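## Task

Move the foam block into the bin marked T3 so that no part of it sticks out past the bin's rim. The block must not topple or be left tilted, and it has to stay there without the robot holding or propping it.

## Robot and tools

ROBOT. The robot is a simulated Hello Robot Stretch 4 with one arm. It has an omni-wheel base, a lift that slides up a mast, an arm that telescopes forward, a three-joint wrist (yaw, pitch, roll) and a two-finger gripper. It stands about 1.6 m tall, and the base rim lies within 0.23 m of the base origin. Loose objects may occasionally get nudged by something outside the robot.

FRAMES. The base frame sits on the floor below the base centre: x forward, y left, z up. hand_pose is reported in this frame as the point midway between the fingers, 0.015 m behind their tips. With all wrist joints at zero its axes line up with the base frame. Treat the printed hand position as approximate. The odometry frame is where the base frame was when the scene began.

execute_actions. Argument "actions" is a list holding one action, or an empty list to just read state and images. Argument "cameras" picks which images come back: head_camera, head_left_camera, head_right_camera, wrist_camera or "all"; omitted or null means all, [] means none. An action may contain "base", "joints", or both, plus optional "pace" and "contact_limits". Alternatively it contains only {"end_of_arm": "enable_torque"}, which reactivates any wrist or gripper motor that switched itself off. All motions in one action begin together.
- "base" holds exactly one relative command, measured from where the base last reported itself: {"translate_m": d} drives straight, forward positive, -2 to 2 m; {"strafe_m": d} slides sideways, left positive, -2 to 2 m; {"rotate_rad": d} spins in place, counter-clockwise seen from above positive, -3.2 to 3.2 rad.
- "joints" holds absolute targets by name (not offsets): lift_m 0 to 1.2 m; arm_m 0 to 0.55 m extension; wrist_yaw_rad -1.134 to 4.276 (0 straight ahead, positive turns left, 3.14 tucked back, over 3.4 may hit the arm); wrist_pitch_rad -1.117 to 4.259 (0 level, 1.57 pointing down); wrist_roll_rad -1.117 to 4.259 (0 puts the fingers level, positive turns clockwise as seen from behind); gripper_m 0 to 0.08 m finger gap. Out-of-range joint targets are clamped and reported; any other bad value or unknown key rejects the call with no motion.
- "pace": "slow", "default", "fast" or "max". Base speed rises from 0.1 to 0.6 m/s and turning from 1 to 4 rad/s across these; a raised lift (above 0.2 m) lowers the caps.
- "contact_limits": {"arm_m": value} from 0 (gentlest) to 0.75 (firmest), default 0.5; the arm halts when it pushes harder.
A joint or the base left out of an action can still be driving toward an earlier target. Once a result reports a stop, later motion calls in that same reply are skipped.

wait: {"seconds": 0 to 10}. Commands nothing new and returns state and images.

zoom_image: {"camera": name, "region": [x0, y0, x1, y1]} in pixels of that camera's most recent full image, origin top-left, at most 504 by 504.

finished_scene: {"scene": n}. Irreversibly ends the current scene and reports success; the next task then appears. The goal must already hold and stay true. Replying with no tool call ends everything.

RESULT LINES. base_status and joint_status say how each motion ended: "done"; "off_target" (stopped short, may still push); "contact_stop_at_<key>" (hit something; that part goes slack, so a lift can sag and a base can drift); "limit_stop_at_<name>", including "limit_stop_at_tilt" (lean over 6 degrees; lift, arm and wheels go slack until level) and "limit_stop_at_own_body" (self-collision, mostly with the gripper tipped up and rolled); "time_out"; "torque_fault" (a wrist or gripper motor went limp; send enable_torque). on_its_own lists what this call did not command; "held at" there is a target, not a position. lidar_m gives 12 distances, one per 30-degree sector, first straight ahead then counter-clockwise (4th left, 7th behind, 10th right); "-" means nothing seen or closer than 0.25 m. wrist_depth_mm is a 7x7 grid of depths, 100 to 2000 mm, from top-left. base_odometry counts wheel rotation, so slip looks like travel; if turned_by_wheels and turned_by_imu disagree by over about 0.1 rad, suspect a bump or slip. base_tilt is in degrees, forward and right positive. motor_effort is percent of maximum, with the peak of the last action in brackets; the wheels read positive when pushing a right turn.

GRIPPING. Close by sending a gap smaller than the object. If the fingers press something, the reading stays above the command and effort moves off zero; "off_target" after closing means something is held. Sustained gripper effort beyond about 50 causes a torque fault and can drop the load.

CAMERAS. head_camera looks forward and down from the mast top; the two fisheye head cameras look more steeply and also show the base and arm. wrist_camera looks along the fingers. Turn the base to look elsewhere. Calibration data (intrinsics and T_world_to_cam in the base frame) is supplied and slightly imperfect.

AVOID. Dropping, slamming or shoving objects hard; leaving an item hanging over a bin edge or tipped; turning or driving with over 1 kg held and arm_m above 0.2, especially at fast paces; strong pushes with a high gripper, which can tip the robot; wrist overloads. To unfold the wrist at the start, one action with lift_m 0.4 and wrist_yaw_rad 0 works. Less robot motion time is better.

Each tool is called after "Call:" as name(argument=value, ...), one argument or row to a line, values as JSON.

## Session

Call:
execute_actions(
  actions=[],
)

Scene clock: 0.00 s.
base_odometry: x=+0.000 y=+0.000 heading=+0.000 (m, m, rad; odometry frame)
turned_by_wheels: +0.000 (rad since the last result)
turned_by_imu: +0.000 (rad since the last result)
base_tilt: forward=+0.6 right=-0.8 (deg)
lidar_m: 0.90 1.42 1.44 1.08 0.88 0.87 1.02 1.47 1.45 0.97 0.80 0.76
base_status: not commanded
joint_positions: lift_m=+0.264 arm_m=+0.000 wrist_yaw_rad=+3.212 wrist_pitch_rad=+0.021 wrist_roll_rad=-0.012 gripper_m=+0.040
joint_status: not commanded
motor_effort: lift_m=+20 arm_m=-1 wrist_yaw_rad=-1 wrist_pitch_rad=-6 wrist_roll_rad=-1 gripper_m=-2 wheel_0=+1 wheel_1=+0 wheel_2=+1 (%)
hand_pose: x=-0.0471 y=+0.0723 z=+0.4382 quat_wxyz=(-0.035, -0.010, -0.007, +0.999) (m; base frame)
wrist_depth_mm: - 140 139 1336 1060 891 768 / - - 138 1336 1060 891 778 / - 106 137 1205 1060 878 768 / - 119 138 1229 1060 891 768 / 190 - 1708 1308 1060 878 768 / 208 1808 1576 1281 1008 904 768 / 209 1255 106 1138 126 - 750
pictures: head_camera, head_left_camera, head_right_camera, wrist_camera
Images, in order (width x height): head_camera 420x560, head_left_camera 420x672, head_right_camera 420x672, wrist_camera 616x392.

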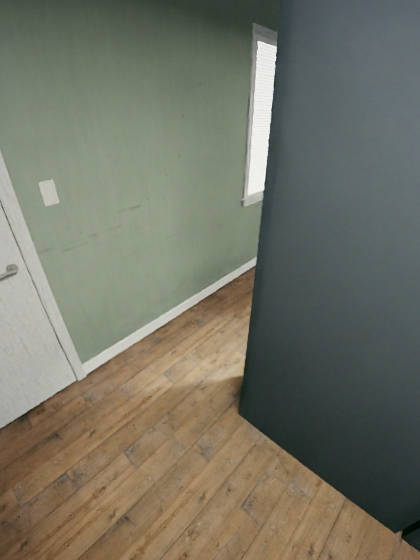

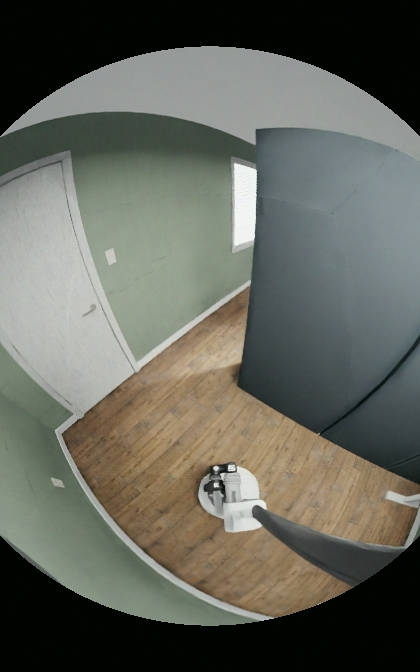

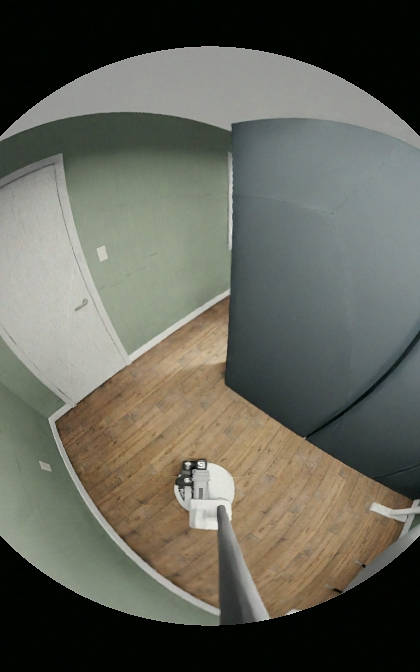

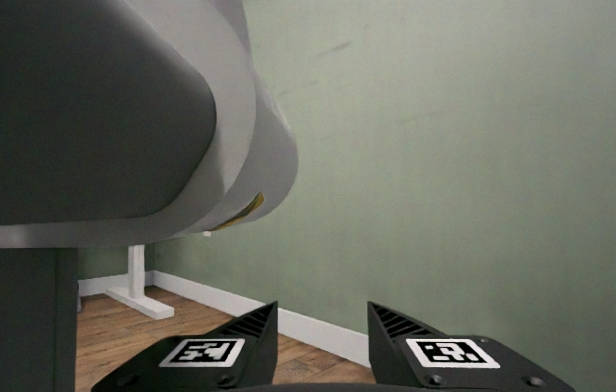

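Call:
execute_actions(
  actions=[
    {"base":{"rotate_rad":-1.8},"pace":"fast"},
  ],
  cameras=["head_camera","head_left_camera","head_right_camera"],
)

Scene clock: 3.37 s.
base_odometry: x=+0.000 y=+0.000 heading=-1.800 (m, m, rad; odometry frame)
turned_by_wheels: -1.800 (rad since the last result)
turned_by_imu: -1.781 (rad since the last result)
base_tilt: forward=+0.6 right=-0.8 (deg)
lidar_m: 1.17 0.83 0.77 0.84 1.53 1.41 1.32 0.92 0.85 0.88 1.23 1.42
base_status: done
joint_positions: lift_m=+0.264 arm_m=+0.000 wrist_yaw_rad=+3.212 wrist_pitch_rad=+0.021 wrist_roll_rad=-0.012 gripper_m=+0.040
joint_status: not commanded
motor_effort: lift_m=+20(20) arm_m=-1(1) wrist_yaw_rad=-1(1) wrist_pitch_rad=-8(6) wrist_roll_rad=-2(1) gripper_m=-2(1) wheel_0=+2(8) wheel_1=+1(10) wheel_2=+0(11) (%)
hand_pose: x=-0.0471 y=+0.0723 z=+0.4382 quat_wxyz=(-0.035, -0.010, -0.007, +0.999) (m; base frame)
wrist_depth_mm: - 140 140 1708 1537 1397 1229 / - - 138 1756 1499 1366 1205 / - 106 137 1661 1576 1366 1229 / - 119 138 1708 1499 1397 1205 / 190 1008 1366 1708 1537 1366 1229 / 208 1078 1308 1576 1499 1336 1229 / 209 1008 106 1138 126 - 1138
pictures: head_camera, head_left_camera, head_right_camera
Images, in order (width x height): head_camera 420x560, head_left_camera 420x672, head_right_camera 420x672.

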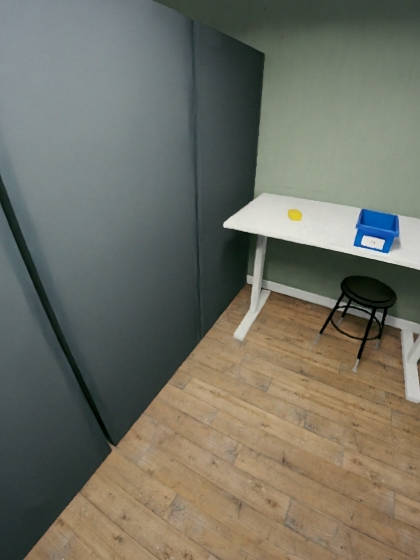

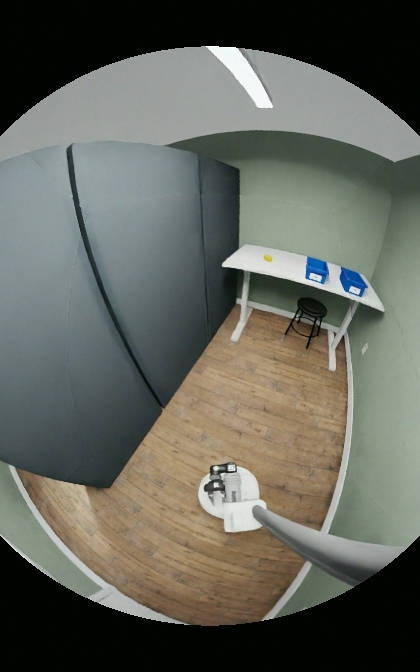

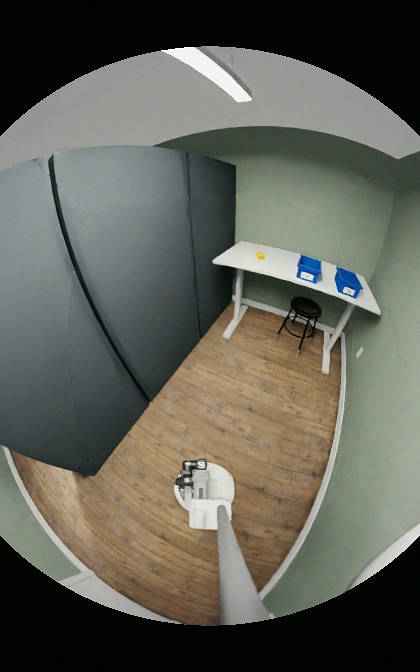

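Call:
execute_actions(
  actions=[
    {"base":{"rotate_rad":-0.45},"joints":{"lift_m":0.5,"wrist_yaw_rad":0,"gripper_m":0.08},"pace":"fast"},
  ],
)

Call:
zoom_image(
  camera="head_camera",
  region=[60,120,420,400],
)

Scene clock: 12.10 s.
base_odometry: x=+0.000 y=+0.000 heading=-2.250 (m, m, rad; odometry frame)
turned_by_wheels: -0.450 (rad since the last result)
turned_by_imu: -0.445 (rad since the last result)
base_tilt: forward=+0.6 right=-0.9 (deg)
lidar_m: 1.43 1.10 0.82 0.79 0.84 1.52 1.43 1.21 0.88 0.84 0.90 1.35
base_status: done
joint_positions: lift_m=+0.500 arm_m=+0.000 wrist_yaw_rad=+0.000 wrist_pitch_rad=+0.021 wrist_roll_rad=-0.012 gripper_m=+0.080
joint_status: all done
motor_effort: lift_m=+22(26) arm_m=-1(1) wrist_yaw_rad=-2(11) wrist_pitch_rad=-7(8) wrist_roll_rad=-2(2) gripper_m=+2(3) wheel_0=+2(8) wheel_1=+0(8) wheel_2=+0(9) (%)
hand_pose: x=+0.3838 y=-0.0874 z=+0.6736 quat_wxyz=(+1.000, -0.006, +0.010, +0.000) (m; base frame)
wrist_depth_mm: 1205 1708 - - - 1921 1255 / 1182 1661 - - - 1863 1229 / 1160 1576 1537 1366 1366 1499 1229 / 1182 1576 - - - 1756 1229 / 1182 1576 - - - 1661 1255 / 1205 1576 - - - 1537 1255 / 1098 - 143 1618 1499 111 -
pictures: head_camera, head_left_camera, head_right_camera, wrist_camera
camera_calibration (this result's frames):
wrist_camera: T_world_to_cam=[[0.0187752, -0.999814, -0.00443536, -0.0850751], [0.00288659, 0.00449032, -0.999986, 0.731996], [0.99982, 0.0187622, 0.00297036, -0.231392], [0, 0, 0, 1]] pos_world=[0.230835, -0.0840048, 0.732295]
Images, in order (width x height): head_camera 420x560, head_left_camera 420x672, head_right_camera 420x672, wrist_camera 616x392.

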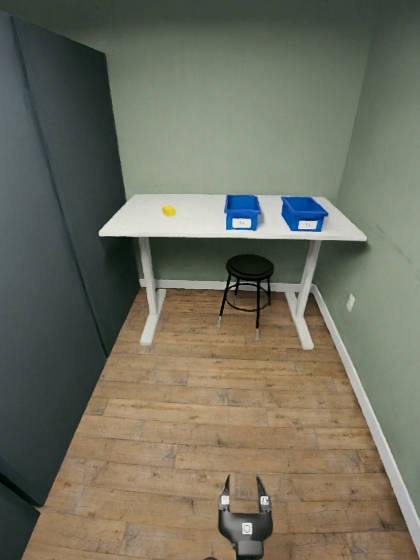

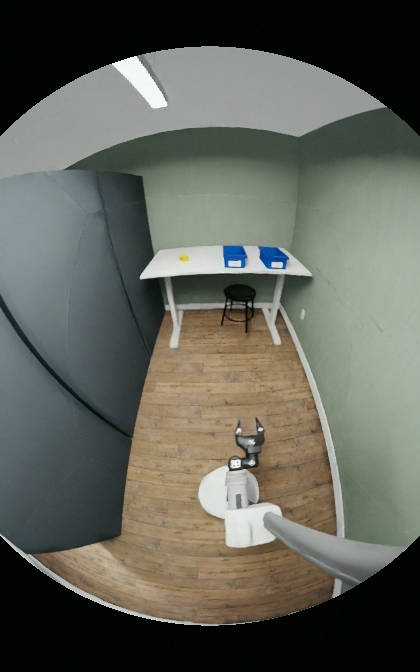

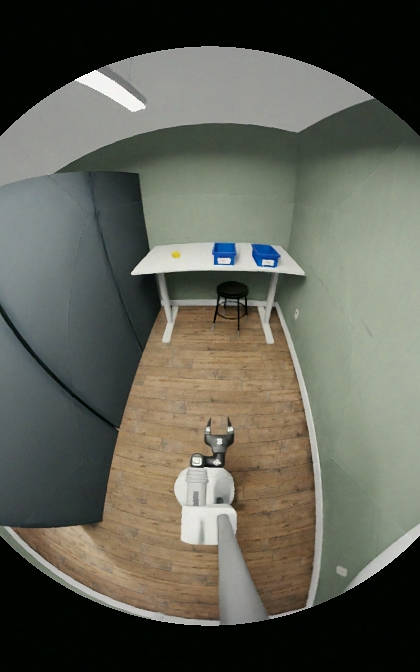

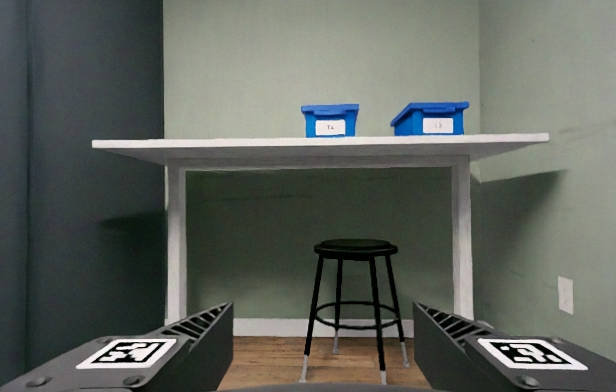

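Region (60, 120, 420, 400) of head_camera's 420x560 image, scaled by 1.400, with more detail than that image has.

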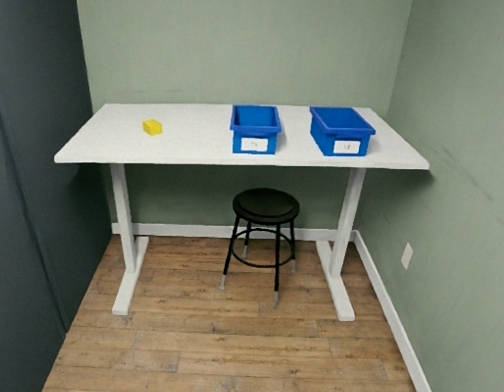

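Call:
zoom_image(
  camera="wrist_camera",
  region=[280,80,500,160],
)

Region (280, 80, 500, 160) of wrist_camera's 616x392 image, scaled by 2.291; it fills the top 183 rows of this view, and the rest is white.

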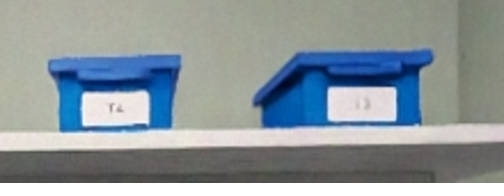

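Call:
execute_actions(
  actions=[
    {"base":{"translate_m":1.0},"joints":{"lift_m":1.2,"wrist_pitch_rad":1.57},"pace":"fast"},
  ],
  cameras=[],
)

Call:
execute_actions(
  actions=[
    {"base":{"strafe_m":0.37},"joints":{"arm_m":0.3},"pace":"fast"},
  ],
)

Scene clock: 24.10 s.
base_odometry: x=-0.628 y=-0.779 heading=-2.249 (m, m, rad; odometry frame)
turned_by_wheels: +0.000 (rad since the last result)
turned_by_imu: +0.002 (rad since the last result)
base_tilt: forward=+0.6 right=-0.9 (deg)
lidar_m: 0.46 0.49 0.69 0.75 0.80 1.15 2.46 1.24 0.96 0.90 0.65 0.45
base_status: done
joint_positions: lift_m=+1.199 arm_m=+0.000 wrist_yaw_rad=+0.000 wrist_pitch_rad=+1.570 wrist_roll_rad=-0.012 gripper_m=+0.080
joint_status: all done
motor_effort: lift_m=+22(25) arm_m=-1(1) wrist_yaw_rad=-2(0) wrist_pitch_rad=-2(6) wrist_roll_rad=-2(2) gripper_m=+2(2) wheel_0=+0(9) wheel_1=+0(7) wheel_2=+2(13) (%)
hand_pose: x=+0.1713 y=-0.0874 z=+1.1646 quat_wxyz=(+0.707, -0.004, +0.707, +0.004) (m; base frame)
wrist_depth_mm: 1118 1308 1336 1308 1308 1308 1205 / 1138 1336 1336 1308 1281 1281 1255 / 1160 1308 1308 1281 1281 1281 1255 / 1138 1308 1308 1281 1308 1281 1255 / 1160 1308 1281 1078 1281 1281 1229 / 1160 1308 1078 1060 1255 1255 1229 / 1078 - 142 1098 1255 111 -
pictures: none
No camera images: the call's "cameras" was empty. Leave "cameras" out to get every camera's image.

Scene clock: 26.67 s.
base_odometry: x=-0.340 y=-1.011 heading=-2.249 (m, m, rad; odometry frame)
turned_by_wheels: +0.000 (rad since the last result)
turned_by_imu: +0.000 (rad since the last result)
base_tilt: forward=+0.7 right=-0.8 (deg)
lidar_m: 0.44 0.48 0.39 0.35 0.41 0.59 2.45 1.74 1.34 1.27 0.65 0.46
base_status: done
joint_positions: lift_m=+1.199 arm_m=+0.299 wrist_yaw_rad=+0.000 wrist_pitch_rad=+1.570 wrist_roll_rad=-0.013 gripper_m=+0.080
joint_status: all done
motor_effort: lift_m=+21(22) arm_m=+6(7) wrist_yaw_rad=-1(1) wrist_pitch_rad=+0(2) wrist_roll_rad=-2(2) gripper_m=+2(3) wheel_0=-2(8) wheel_1=+1(9) wheel_2=+0(3) (%)
hand_pose: x=+0.4701 y=-0.0874 z=+1.1647 quat_wxyz=(+0.707, -0.005, +0.707, +0.005) (m; base frame)
wrist_depth_mm: 375 375 373 370 368 366 362 / 377 373 368 368 364 364 362 / 370 370 366 364 364 362 359 / 370 368 366 364 359 359 355 / 368 368 364 364 359 357 357 / 647 917 1281 1281 1281 1229 1255 / 597 - 142 1078 1255 111 -
pictures: head_camera, head_left_camera, head_right_camera, wrist_camera
camera_calibration (this result's frames):
wrist_camera: T_world_to_cam=[[-0.00379439, -0.99982, -0.0185628, -0.0575189], [-0.999691, 0.00424826, -0.0244726, 0.557874], [0.0245471, 0.0184642, -0.999528, 1.3069], [0, 0, 0, 1]] pos_world=[0.525403, -0.0840095, 1.31887]
Images, in order (width x height): head_camera 420x560, head_left_camera 420x672, head_right_camera 420x672, wrist_camera 616x392.

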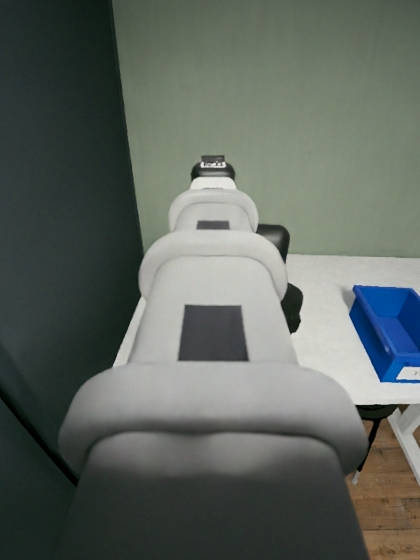

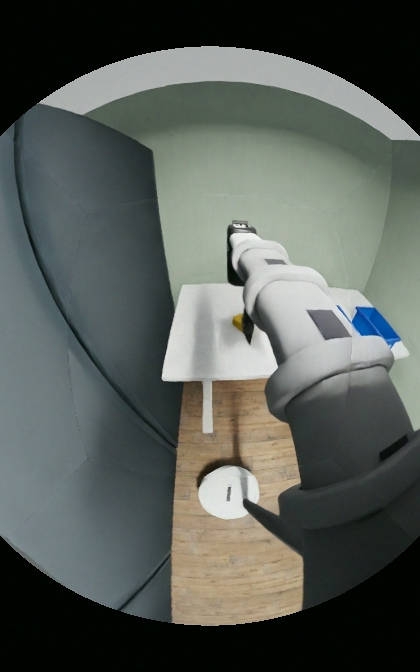

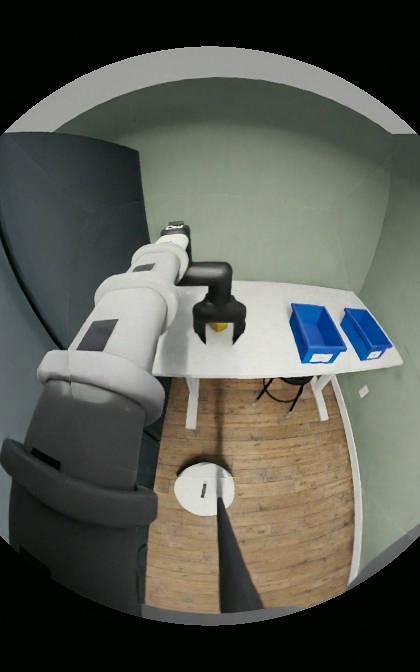

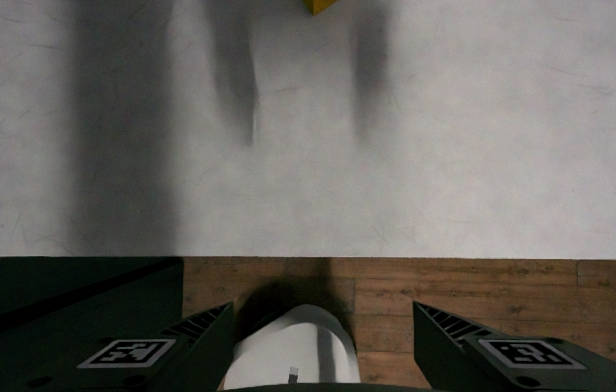

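Call:
execute_actions(
  actions=[
    {"base":{"translate_m":0.05},"joints":{"arm_m":0.52}},
  ],
  cameras=["wrist_camera","head_right_camera"],
)

Scene clock: 30.77 s.
base_odometry: x=-0.371 y=-1.050 heading=-2.249 (m, m, rad; odometry frame)
turned_by_wheels: +0.000 (rad since the last result)
turned_by_imu: +0.000 (rad since the last result)
base_tilt: forward=+0.6 right=-0.9 (deg)
lidar_m: 0.39 0.41 0.39 0.33 0.39 0.56 2.50 1.75 1.34 1.30 0.59 0.43
base_status: done
joint_positions: lift_m=+1.199 arm_m=+0.519 wrist_yaw_rad=+0.000 wrist_pitch_rad=+1.570 wrist_roll_rad=-0.013 gripper_m=+0.080
joint_status: all done
motor_effort: lift_m=+21(21) arm_m=+6(7) wrist_yaw_rad=-2(0) wrist_pitch_rad=+0(2) wrist_roll_rad=-2(2) gripper_m=+2(2) wheel_0=+1(4) wheel_1=+1(6) wheel_2=+1(8) (%)
hand_pose: x=+0.6900 y=-0.0874 z=+1.1647 quat_wxyz=(+0.707, -0.005, +0.707, +0.005) (m; base frame)
wrist_depth_mm: 375 373 373 368 366 364 364 / 373 370 370 368 364 364 362 / 373 368 366 364 362 359 357 / 370 368 364 320 362 359 355 / 368 366 362 317 357 357 355 / 364 364 359 359 357 355 351 / 362 - 142 357 355 111 -
pictures: head_right_camera, wrist_camera
camera_calibration (this result's frames):
wrist_camera: T_world_to_cam=[[-0.00380147, -0.99982, -0.0185626, -0.0566796], [-0.999693, 0.00425436, -0.0244196, 0.77772], [0.0244942, 0.0184641, -0.999529, 1.30154], [0, 0, 0, 1]] pos_world=[0.745385, -0.0840099, 1.31887]
Images, in order (width x height): head_right_camera 420x672, wrist_camera 616x392.

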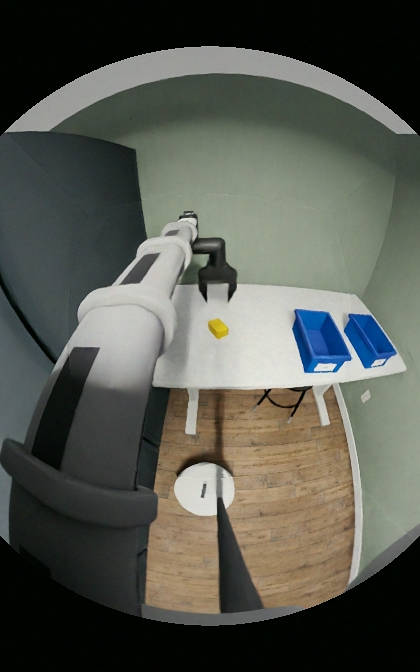

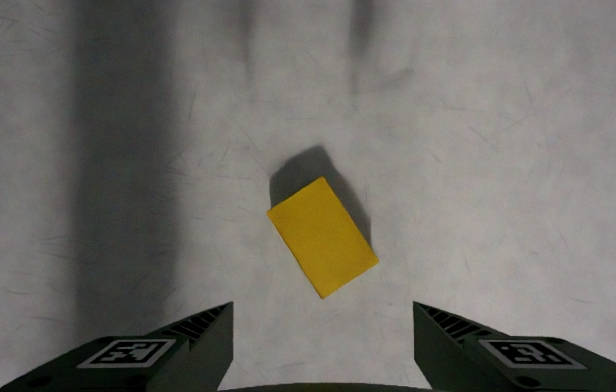

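Call:
execute_actions(
  actions=[
    {"joints":{"arm_m":0.546,"wrist_roll_rad":-0.56,"lift_m":1.1}},
  ],
  cameras=["wrist_camera","head_right_camera"],
)

Scene clock: 41.10 s.
base_odometry: x=-0.371 y=-1.050 heading=-2.249 (m, m, rad; odometry frame)
turned_by_wheels: +0.000 (rad since the last result)
turned_by_imu: +0.000 (rad since the last result)
base_tilt: forward=+0.6 right=-0.8 (deg)
lidar_m: 0.38 0.43 0.38 0.36 0.38 0.61 2.50 1.76 1.33 1.30 0.58 0.42
base_status: not commanded
joint_positions: lift_m=+1.100 arm_m=+0.545 wrist_yaw_rad=+0.000 wrist_pitch_rad=+1.570 wrist_roll_rad=-0.559 gripper_m=+0.080
joint_status: all done
motor_effort: lift_m=+18(20) arm_m=+6(7) wrist_yaw_rad=-1(0) wrist_pitch_rad=+0(1) wrist_roll_rad=-4(9) gripper_m=+1(1) wheel_0=+1(1) wheel_1=+1(1) wheel_2=+1(1) (%)
hand_pose: x=+0.7160 y=-0.0874 z=+1.0657 quat_wxyz=(+0.680, -0.195, +0.679, +0.195) (m; base frame)
wrist_depth_mm: 272 271 271 268 267 267 266 / 271 270 268 266 265 266 265 / 270 268 267 266 265 264 264 / 267 266 265 265 265 262 262 / 266 265 265 218 260 262 260 / 265 264 262 218 260 260 259 / 264 - 143 218 259 111 -
pictures: head_right_camera, wrist_camera
camera_calibration (this result's frames):
wrist_camera: T_world_to_cam=[[0.516541, -0.856068, -0.0182334, -0.418764], [-0.856188, -0.516098, -0.0241898, 0.652776], [0.0112979, 0.0281063, -0.999541, 1.21231], [0, 0, 0, 1]] pos_world=[0.761511, -0.0556673, 1.21991]
Images, in order (width x height): head_right_camera 420x672, wrist_camera 616x392.

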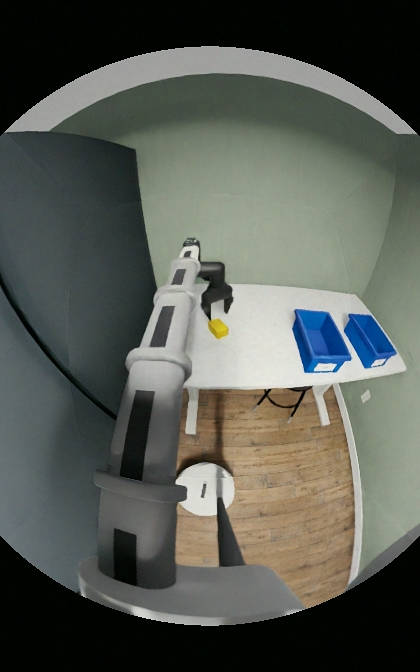

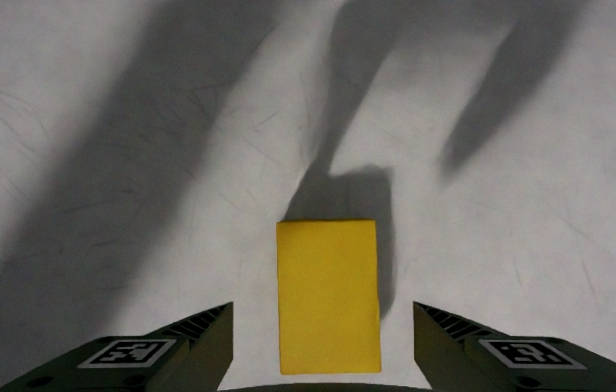

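Call:
execute_actions(
  actions=[
    {"joints":{"lift_m":1.016}},
  ],
  cameras=["wrist_camera"],
)

Call:
execute_actions(
  actions=[
    {"joints":{"gripper_m":0.04}},
  ],
  cameras=["wrist_camera"],
)

Scene clock: 45.67 s.
base_odometry: x=-0.371 y=-1.050 heading=-2.249 (m, m, rad; odometry frame)
turned_by_wheels: +0.000 (rad since the last result)
turned_by_imu: +0.000 (rad since the last result)
base_tilt: forward=+0.7 right=-0.8 (deg)
lidar_m: 0.42 0.44 0.39 0.36 0.38 0.56 2.48 1.74 1.34 1.27 0.57 0.43
base_status: not commanded
joint_positions: lift_m=+1.016 arm_m=+0.545 wrist_yaw_rad=+0.000 wrist_pitch_rad=+1.570 wrist_roll_rad=-0.559 gripper_m=+0.080
joint_status: all done
motor_effort: lift_m=+18(19) arm_m=+6(6) wrist_yaw_rad=+0(0) wrist_pitch_rad=-2(1) wrist_roll_rad=-3(4) gripper_m=+3(4) wheel_0=+1(1) wheel_1=+1(1) wheel_2=+1(1) (%)
hand_pose: x=+0.7160 y=-0.0874 z=+0.9817 quat_wxyz=(+0.680, -0.195, +0.679, +0.195) (m; base frame)
wrist_depth_mm: 186 186 185 185 183 183 182 / 185 185 183 183 183 181 180 / 185 184 183 182 181 181 180 / 183 182 182 181 181 180 179 / 182 182 181 136 135 179 178 / 182 180 180 135 135 178 178 / 180 - 135 134 134 111 -
pictures: wrist_camera
camera_calibration (this result's frames):
wrist_camera: T_world_to_cam=[[0.516544, -0.856066, -0.0182334, -0.420298], [-0.856186, -0.516101, -0.0241898, 0.650744], [0.0112978, 0.0281063, -0.999541, 1.12834], [0, 0, 0, 1]] pos_world=[0.761513, -0.0556672, 1.1359]
Images, in order (width x height): wrist_camera 616x392.

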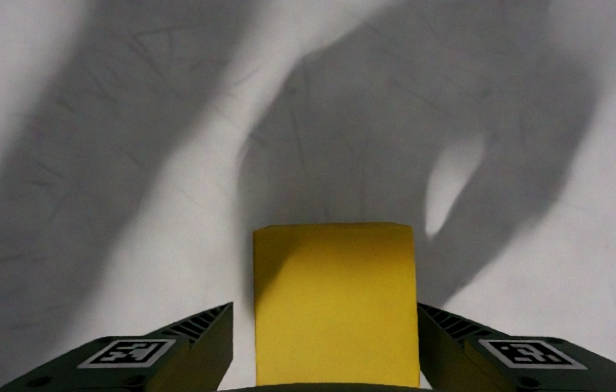

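Scene clock: 46.67 s.
base_odometry: x=-0.371 y=-1.050 heading=-2.249 (m, m, rad; odometry frame)
turned_by_wheels: +0.000 (rad since the last result)
turned_by_imu: +0.000 (rad since the last result)
base_tilt: forward=+0.6 right=-0.9 (deg)
lidar_m: 0.40 0.45 0.39 0.35 0.39 0.59 2.49 1.72 1.34 1.28 0.58 0.44
base_status: not commanded
joint_positions: lift_m=+1.016 arm_m=+0.545 wrist_yaw_rad=+0.000 wrist_pitch_rad=+1.570 wrist_roll_rad=-0.559 gripper_m=+0.058
joint_status: gripper_m off_target (ended at +0.058, target +0.040)
on_its_own: gripper_m is held at +0.053, not at your +0.040, by its contact guard: the fingers met something
motor_effort: lift_m=+18(18) arm_m=+6(6) wrist_yaw_rad=-1(1) wrist_pitch_rad=-1(2) wrist_roll_rad=-3(3) gripper_m=-36(39) wheel_0=+1(1) wheel_1=+1(1) wheel_2=+1(1) (%)
hand_pose: x=+0.7160 y=-0.0874 z=+0.9817 quat_wxyz=(+0.680, -0.195, +0.679, +0.195) (m; base frame)
wrist_depth_mm: 187 186 185 185 183 182 182 / 186 185 184 183 182 182 181 / 184 184 183 183 181 180 180 / 183 183 182 181 181 180 179 / 182 182 181 135 135 179 178 / 182 181 180 135 135 178 178 / 181 110 119 135 134 - -
pictures: wrist_camera
camera_calibration (this result's frames):
wrist_camera: T_world_to_cam=[[0.516655, -0.856001, -0.0181743, -0.420446], [-0.856118, -0.51621, -0.0242877, 0.650808], [0.0114085, 0.0281077, -0.99954, 1.12826], [0, 0, 0, 1]] pos_world=[0.761522, -0.0556614, 1.13591]
Images, in order (width x height): wrist_camera 616x392.

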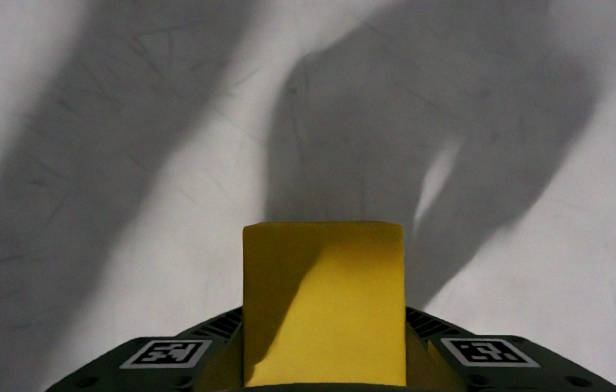

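Call:
execute_actions(
  actions=[
    {"joints":{"lift_m":1.2,"wrist_roll_rad":0}},
  ],
  cameras=[],
)

Call:
execute_actions(
  actions=[
    {"base":{"strafe_m":-0.78},"joints":{"arm_m":0.47}},
  ],
)

Scene clock: 53.23 s.
base_odometry: x=-0.371 y=-1.050 heading=-2.249 (m, m, rad; odometry frame)
turned_by_wheels: +0.000 (rad since the last result)
turned_by_imu: +0.000 (rad since the last result)
base_tilt: forward=+0.7 right=-0.8 (deg)
lidar_m: 0.39 0.42 0.41 0.34 0.40 0.60 2.51 1.74 1.32 1.29 0.53 0.41
base_status: not commanded
joint_positions: lift_m=+1.199 arm_m=+0.545 wrist_yaw_rad=+0.000 wrist_pitch_rad=+1.570 wrist_roll_rad=-0.001 gripper_m=+0.058
joint_status: all done
on_its_own: gripper_m is held at +0.053, not at your +0.040, by its contact guard: the fingers met something
motor_effort: lift_m=+22(23) arm_m=+6(6) wrist_yaw_rad=+0(1) wrist_pitch_rad=-2(0) wrist_roll_rad=+0(6) gripper_m=-35(38) wheel_0=+1(1) wheel_1=+1(1) wheel_2=+1(1) (%)
hand_pose: x=+0.7160 y=-0.0874 z=+1.1646 quat_wxyz=(+0.707, +0.000, +0.707, +0.000) (m; base frame)
wrist_depth_mm: 375 373 373 368 366 366 364 / 375 370 370 368 364 362 359 / 370 370 366 366 362 359 359 / 368 366 364 364 362 357 357 / 368 364 364 135 135 357 355 / 366 364 362 135 135 355 353 / 362 110 119 134 134 - 351
pictures: none
No camera images: the call's "cameras" was empty. Leave "cameras" out to get every camera's image.

Scene clock: 57.17 s.
base_odometry: x=-0.978 y=-0.560 heading=-2.249 (m, m, rad; odometry frame)
turned_by_wheels: +0.000 (rad since the last result)
turned_by_imu: +0.000 (rad since the last result)
base_tilt: forward=+0.6 right=-0.8 (deg)
lidar_m: 0.34 0.41 0.59 1.15 1.24 1.75 1.78 0.73 0.54 0.50 0.55 0.38
base_status: done
joint_positions: lift_m=+1.199 arm_m=+0.471 wrist_yaw_rad=+0.000 wrist_pitch_rad=+1.570 wrist_roll_rad=+0.000 gripper_m=+0.058
joint_status: all done
on_its_own: gripper_m is held at +0.053, not at your +0.040, by its contact guard: the fingers met something
motor_effort: lift_m=+22(22) arm_m=-6(6) wrist_yaw_rad=+0(1) wrist_pitch_rad=-2(1) wrist_roll_rad=+0(1) gripper_m=-37(36) wheel_0=-1(10) wheel_1=+1(8) wheel_2=+0(1) (%)
hand_pose: x=+0.6421 y=-0.0874 z=+1.1646 quat_wxyz=(+0.707, +0.000, +0.707, +0.000) (m; base frame)
wrist_depth_mm: 377 373 373 368 366 366 362 / 373 370 370 368 364 362 359 / 373 368 368 364 362 359 359 / 324 366 366 357 357 250 357 / 312 364 364 136 135 271 353 / 317 364 243 135 135 273 353 / 312 110 119 134 133 - 351
pictures: head_camera, head_left_camera, head_right_camera, wrist_camera
camera_calibration (this result's frames):
wrist_camera: T_world_to_cam=[[-0.0162063, -0.999696, -0.0185687, -0.0488805], [-0.999568, 0.0166541, -0.0242206, 0.730531], [0.0245225, 0.0181682, -0.999534, 1.30262], [0, 0, 0, 1]] pos_world=[0.69748, -0.0846982, 1.3188]
Images, in order (width x height): head_camera 420x560, head_left_camera 420x672, head_right_camera 420x672, wrist_camera 616x392.

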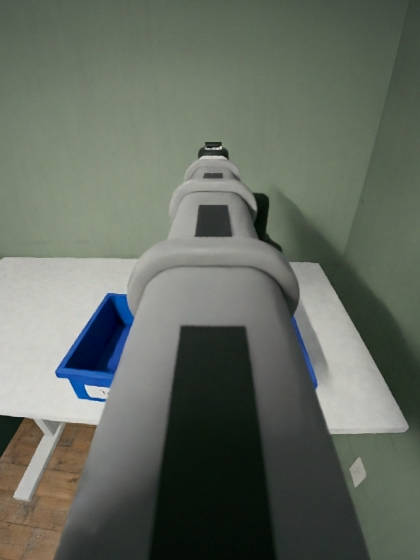

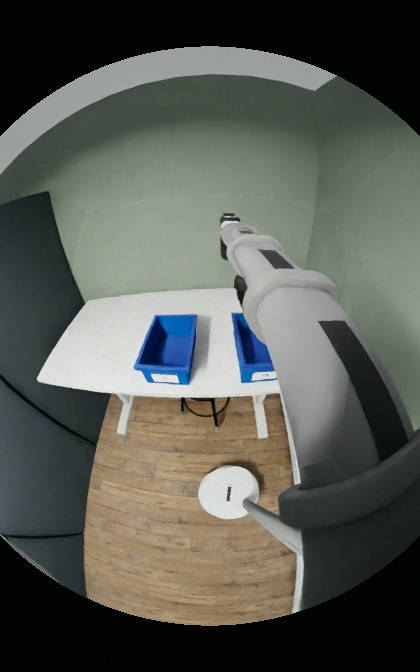

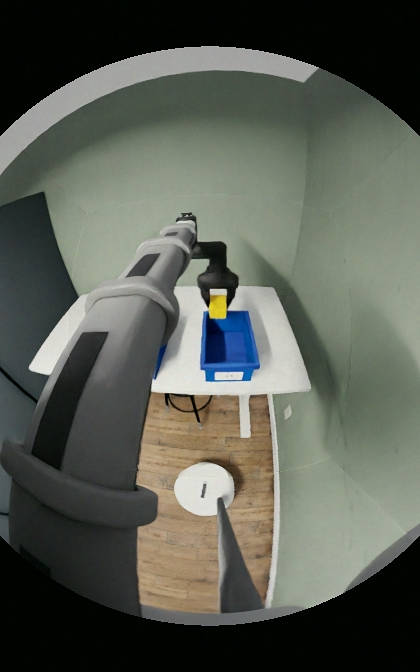

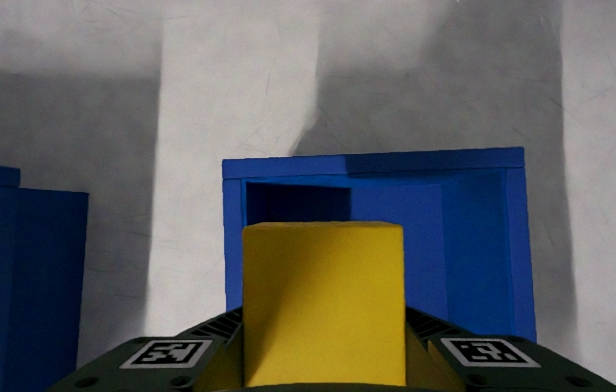

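Call:
execute_actions(
  actions=[
    {"base":{"strafe_m":-0.038},"joints":{"arm_m":0.43}},
  ],
  cameras=["wrist_camera","head_right_camera"],
)

Call:
zoom_image(
  camera="head_right_camera",
  region=[180,290,300,400],
)

Scene clock: 62.53 s.
base_odometry: x=-1.008 y=-0.536 heading=-2.249 (m, m, rad; odometry frame)
turned_by_wheels: +0.000 (rad since the last result)
turned_by_imu: +0.000 (rad since the last result)
base_tilt: forward=+0.6 right=-0.8 (deg)
lidar_m: 0.37 0.42 0.58 1.18 1.27 1.86 1.68 0.65 0.45 0.46 0.49 0.37
base_status: done
joint_positions: lift_m=+1.199 arm_m=+0.431 wrist_yaw_rad=+0.000 wrist_pitch_rad=+1.570 wrist_roll_rad=+0.000 gripper_m=+0.058
joint_status: all done
on_its_own: gripper_m is held at +0.053, not at your +0.040, by its contact guard: the fingers met something
motor_effort: lift_m=+22(22) arm_m=-6(6) wrist_yaw_rad=-1(1) wrist_pitch_rad=+0(1) wrist_roll_rad=-1(0) gripper_m=-36(36) wheel_0=+1(11) wheel_1=+1(8) wheel_2=+0(2) (%)
hand_pose: x=+0.6021 y=-0.0874 z=+1.1646 quat_wxyz=(+0.707, +0.000, +0.707, +0.000) (m; base frame)
wrist_depth_mm: 375 373 373 370 366 364 362 / 373 373 368 368 366 362 362 / 370 370 265 319 286 362 357 / 366 368 324 359 357 357 357 / 368 364 253 136 135 357 355 / 364 364 243 135 135 353 353 / 364 110 119 135 134 - 351
pictures: head_right_camera, wrist_camera
camera_calibration (this result's frames):
wrist_camera: T_world_to_cam=[[-0.0161986, -0.999696, -0.0185687, -0.0495332], [-0.999568, 0.0166464, -0.0242204, 0.690561], [0.0245221, 0.0181684, -0.999534, 1.3036], [0, 0, 0, 1]] pos_world=[0.657493, -0.0846978, 1.3188]
Images, in order (width x height): head_right_camera 420x672, wrist_camera 616x392.

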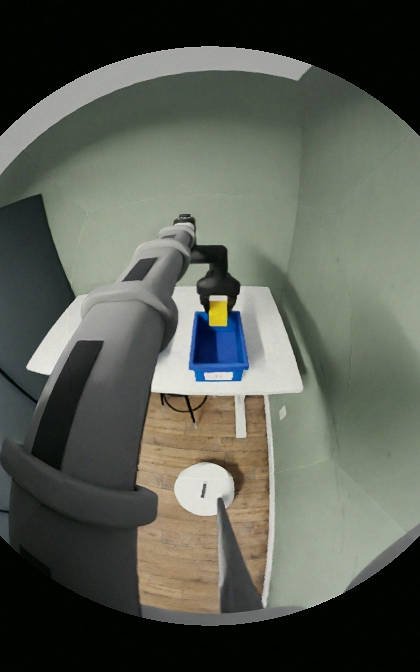

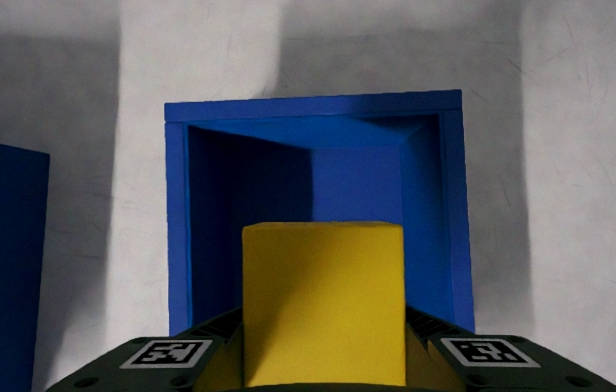

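Region (180, 290, 300, 400) of head_right_camera's 420x672 image, scaled by 4.200, with more detail than that image has; it fills the top 462 rows of this view, and the rest is white.

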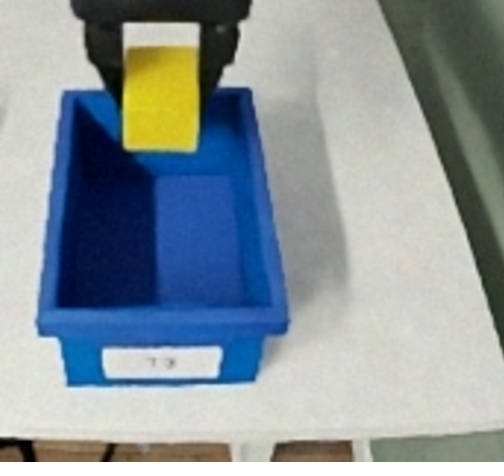

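Call:
execute_actions(
  actions=[
    {"joints":{"lift_m":1.035}},
  ],
  cameras=["wrist_camera","head_right_camera"],
)

Scene clock: 67.40 s.
base_odometry: x=-1.008 y=-0.536 heading=-2.249 (m, m, rad; odometry frame)
turned_by_wheels: +0.000 (rad since the last result)
turned_by_imu: +0.000 (rad since the last result)
base_tilt: forward=+0.5 right=-0.8 (deg)
lidar_m: 0.36 0.42 0.59 1.18 1.26 1.83 1.70 0.63 0.49 0.45 0.49 0.39
base_status: not commanded
joint_positions: lift_m=+1.035 arm_m=+0.431 wrist_yaw_rad=+0.000 wrist_pitch_rad=+1.570 wrist_roll_rad=+0.000 gripper_m=+0.058
joint_status: all done
on_its_own: gripper_m is held at +0.053, not at your +0.040, by its contact guard: the fingers met something
motor_effort: lift_m=+18(23) arm_m=-6(6) wrist_yaw_rad=+0(1) wrist_pitch_rad=-2(1) wrist_roll_rad=+0(1) gripper_m=-38(37) wheel_0=+1(1) wheel_1=+1(1) wheel_2=+0(0) (%)
hand_pose: x=+0.6021 y=-0.0874 z=+1.0007 quat_wxyz=(+0.707, +0.000, +0.707, +0.000) (m; base frame)
wrist_depth_mm: 112 119 121 122 125 128 125 / 119 156 172 176 181 168 132 / 118 173 200 199 197 181 133 / 116 170 198 198 197 183 135 / 116 168 197 136 136 186 136 / 115 167 196 135 135 188 137 / 112 110 119 134 134 - -
pictures: head_right_camera, wrist_camera
camera_calibration (this result's frames):
wrist_camera: T_world_to_cam=[[-0.0161974, -0.999696, -0.0185687, -0.0525772], [-0.999568, 0.0166452, -0.0242204, 0.686589], [0.0245221, 0.0181684, -0.999534, 1.13978], [0, 0, 0, 1]] pos_world=[0.657491, -0.0846977, 1.15491]
Images, in order (width x height): head_right_camera 420x672, wrist_camera 616x392.

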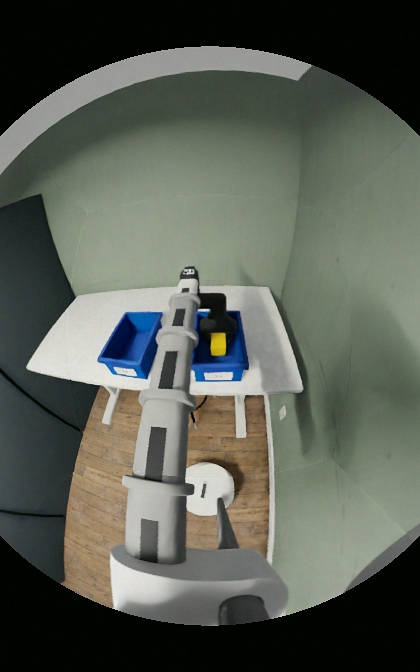

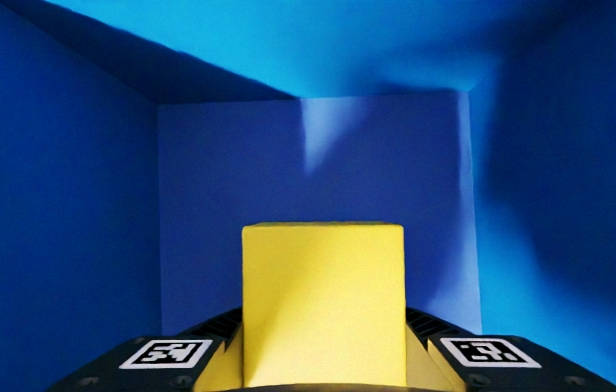

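Call:
execute_actions(
  actions=[
    {"joints":{"lift_m":1.024}},
  ],
  cameras=[],
)

Call:
execute_actions(
  actions=[
    {"joints":{"gripper_m":0.075}},
  ],
  cameras=[],
)

Call:
execute_actions(
  actions=[
    {"joints":{"lift_m":1.15},"pace":"fast"},
  ],
  cameras=["wrist_camera","head_right_camera"],
)

Scene clock: 71.40 s.
base_odometry: x=-1.008 y=-0.536 heading=-2.249 (m, m, rad; odometry frame)
turned_by_wheels: +0.000 (rad since the last result)
turned_by_imu: +0.000 (rad since the last result)
base_tilt: forward=+0.6 right=-0.7 (deg)
lidar_m: 0.37 0.41 0.59 1.20 1.25 1.86 1.66 0.67 0.49 0.47 0.47 0.39
base_status: not commanded
joint_positions: lift_m=+1.024 arm_m=+0.431 wrist_yaw_rad=+0.000 wrist_pitch_rad=+1.570 wrist_roll_rad=+0.000 gripper_m=+0.058
joint_status: all done
on_its_own: gripper_m is held at +0.053, not at your +0.040, by its contact guard: the fingers met something
motor_effort: lift_m=+18(16) arm_m=-6(6) wrist_yaw_rad=+0(0) wrist_pitch_rad=+0(1) wrist_roll_rad=-1(1) gripper_m=-37(36) wheel_0=+1(2) wheel_1=+1(1) wheel_2=+0(0) (%)
hand_pose: x=+0.6021 y=-0.0874 z=+0.9897 quat_wxyz=(+0.707, +0.000, +0.707, +0.000) (m; base frame)
wrist_depth_mm: 112 119 121 122 125 128 125 / 119 156 172 176 181 168 132 / 118 173 189 187 186 181 133 / 116 170 188 187 185 184 135 / 116 169 187 136 136 183 136 / 115 167 186 135 135 182 138 / 112 110 119 135 134 - -
pictures: none
No camera images: the call's "cameras" was empty. Leave "cameras" out to get every camera's image.

Scene clock: 72.23 s.
base_odometry: x=-1.008 y=-0.536 heading=-2.249 (m, m, rad; odometry frame)
turned_by_wheels: +0.000 (rad since the last result)
turned_by_imu: +0.000 (rad since the last result)
base_tilt: forward=+0.7 right=-0.8 (deg)
lidar_m: 0.36 0.42 0.61 1.18 1.28 1.87 1.71 0.66 0.49 0.47 0.50 0.39
base_status: not commanded
joint_positions: lift_m=+1.024 arm_m=+0.431 wrist_yaw_rad=+0.000 wrist_pitch_rad=+1.570 wrist_roll_rad=+0.000 gripper_m=+0.075
joint_status: all done
motor_effort: lift_m=+18(18) arm_m=-6(6) wrist_yaw_rad=+0(1) wrist_pitch_rad=+1(0) wrist_roll_rad=+0(1) gripper_m=+3(37) wheel_0=+1(1) wheel_1=+1(1) wheel_2=+0(0) (%)
hand_pose: x=+0.6021 y=-0.0874 z=+0.9897 quat_wxyz=(+0.707, +0.000, +0.707, +0.000) (m; base frame)
wrist_depth_mm: 112 119 120 122 125 128 125 / 119 156 172 176 181 168 132 / 118 173 189 187 187 181 133 / 117 171 188 187 186 183 135 / 116 169 187 141 184 183 135 / 115 167 153 140 140 175 138 / 110 - 133 140 139 105 -
pictures: none
No camera images: the call's "cameras" was empty. Leave "cameras" out to get every camera's image.

Scene clock: 73.53 s.
base_odometry: x=-1.008 y=-0.536 heading=-2.249 (m, m, rad; odometry frame)
turned_by_wheels: +0.000 (rad since the last result)
turned_by_imu: +0.000 (rad since the last result)
base_tilt: forward=+0.6 right=-0.8 (deg)
lidar_m: 0.37 0.40 0.60 1.19 1.30 1.81 1.70 0.65 0.50 0.46 0.49 0.38
base_status: not commanded
joint_positions: lift_m=+1.150 arm_m=+0.431 wrist_yaw_rad=+0.000 wrist_pitch_rad=+1.570 wrist_roll_rad=+0.000 gripper_m=+0.075
joint_status: all done
motor_effort: lift_m=+22(27) arm_m=-6(6) wrist_yaw_rad=+0(1) wrist_pitch_rad=+0(1) wrist_roll_rad=-1(0) gripper_m=+2(3) wheel_0=+1(2) wheel_1=+1(1) wheel_2=+0(0) (%)
hand_pose: x=+0.6021 y=-0.0874 z=+1.1154 quat_wxyz=(+0.707, +0.000, +0.707, +0.000) (m; base frame)
wrist_depth_mm: 325 324 324 319 319 315 314 / 324 322 200 198 200 196 312 / 324 216 263 312 286 213 310 / 319 213 314 312 310 216 310 / 317 211 310 265 307 202 307 / 317 208 251 265 304 191 307 / 314 - 133 306 304 105 -
pictures: head_right_camera, wrist_camera
camera_calibration (this result's frames):
wrist_camera: T_world_to_cam=[[-0.0161933, -0.999696, -0.0185687, -0.0504509], [-0.999568, 0.0166411, -0.0242204, 0.68936], [0.024522, 0.0181685, -0.999534, 1.25438], [0, 0, 0, 1]] pos_world=[0.657486, -0.0846975, 1.26956]
Images, in order (width x height): head_right_camera 420x672, wrist_camera 616x392.

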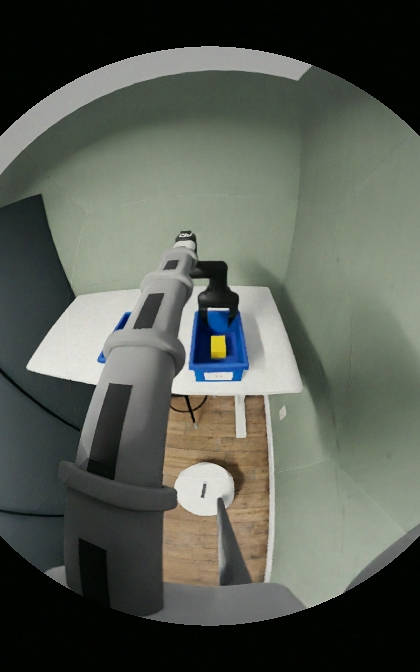

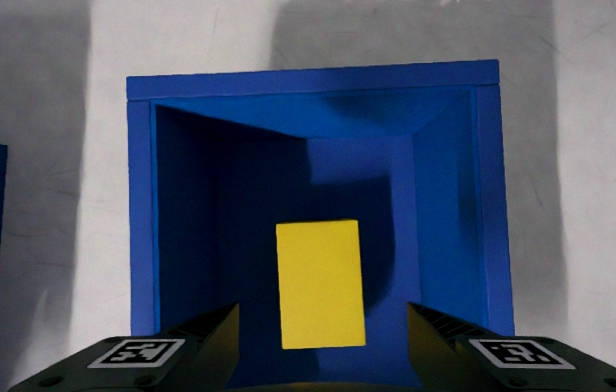

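Call:
finished_scene(
  scene=1,
)

The scene is finished: the task was done.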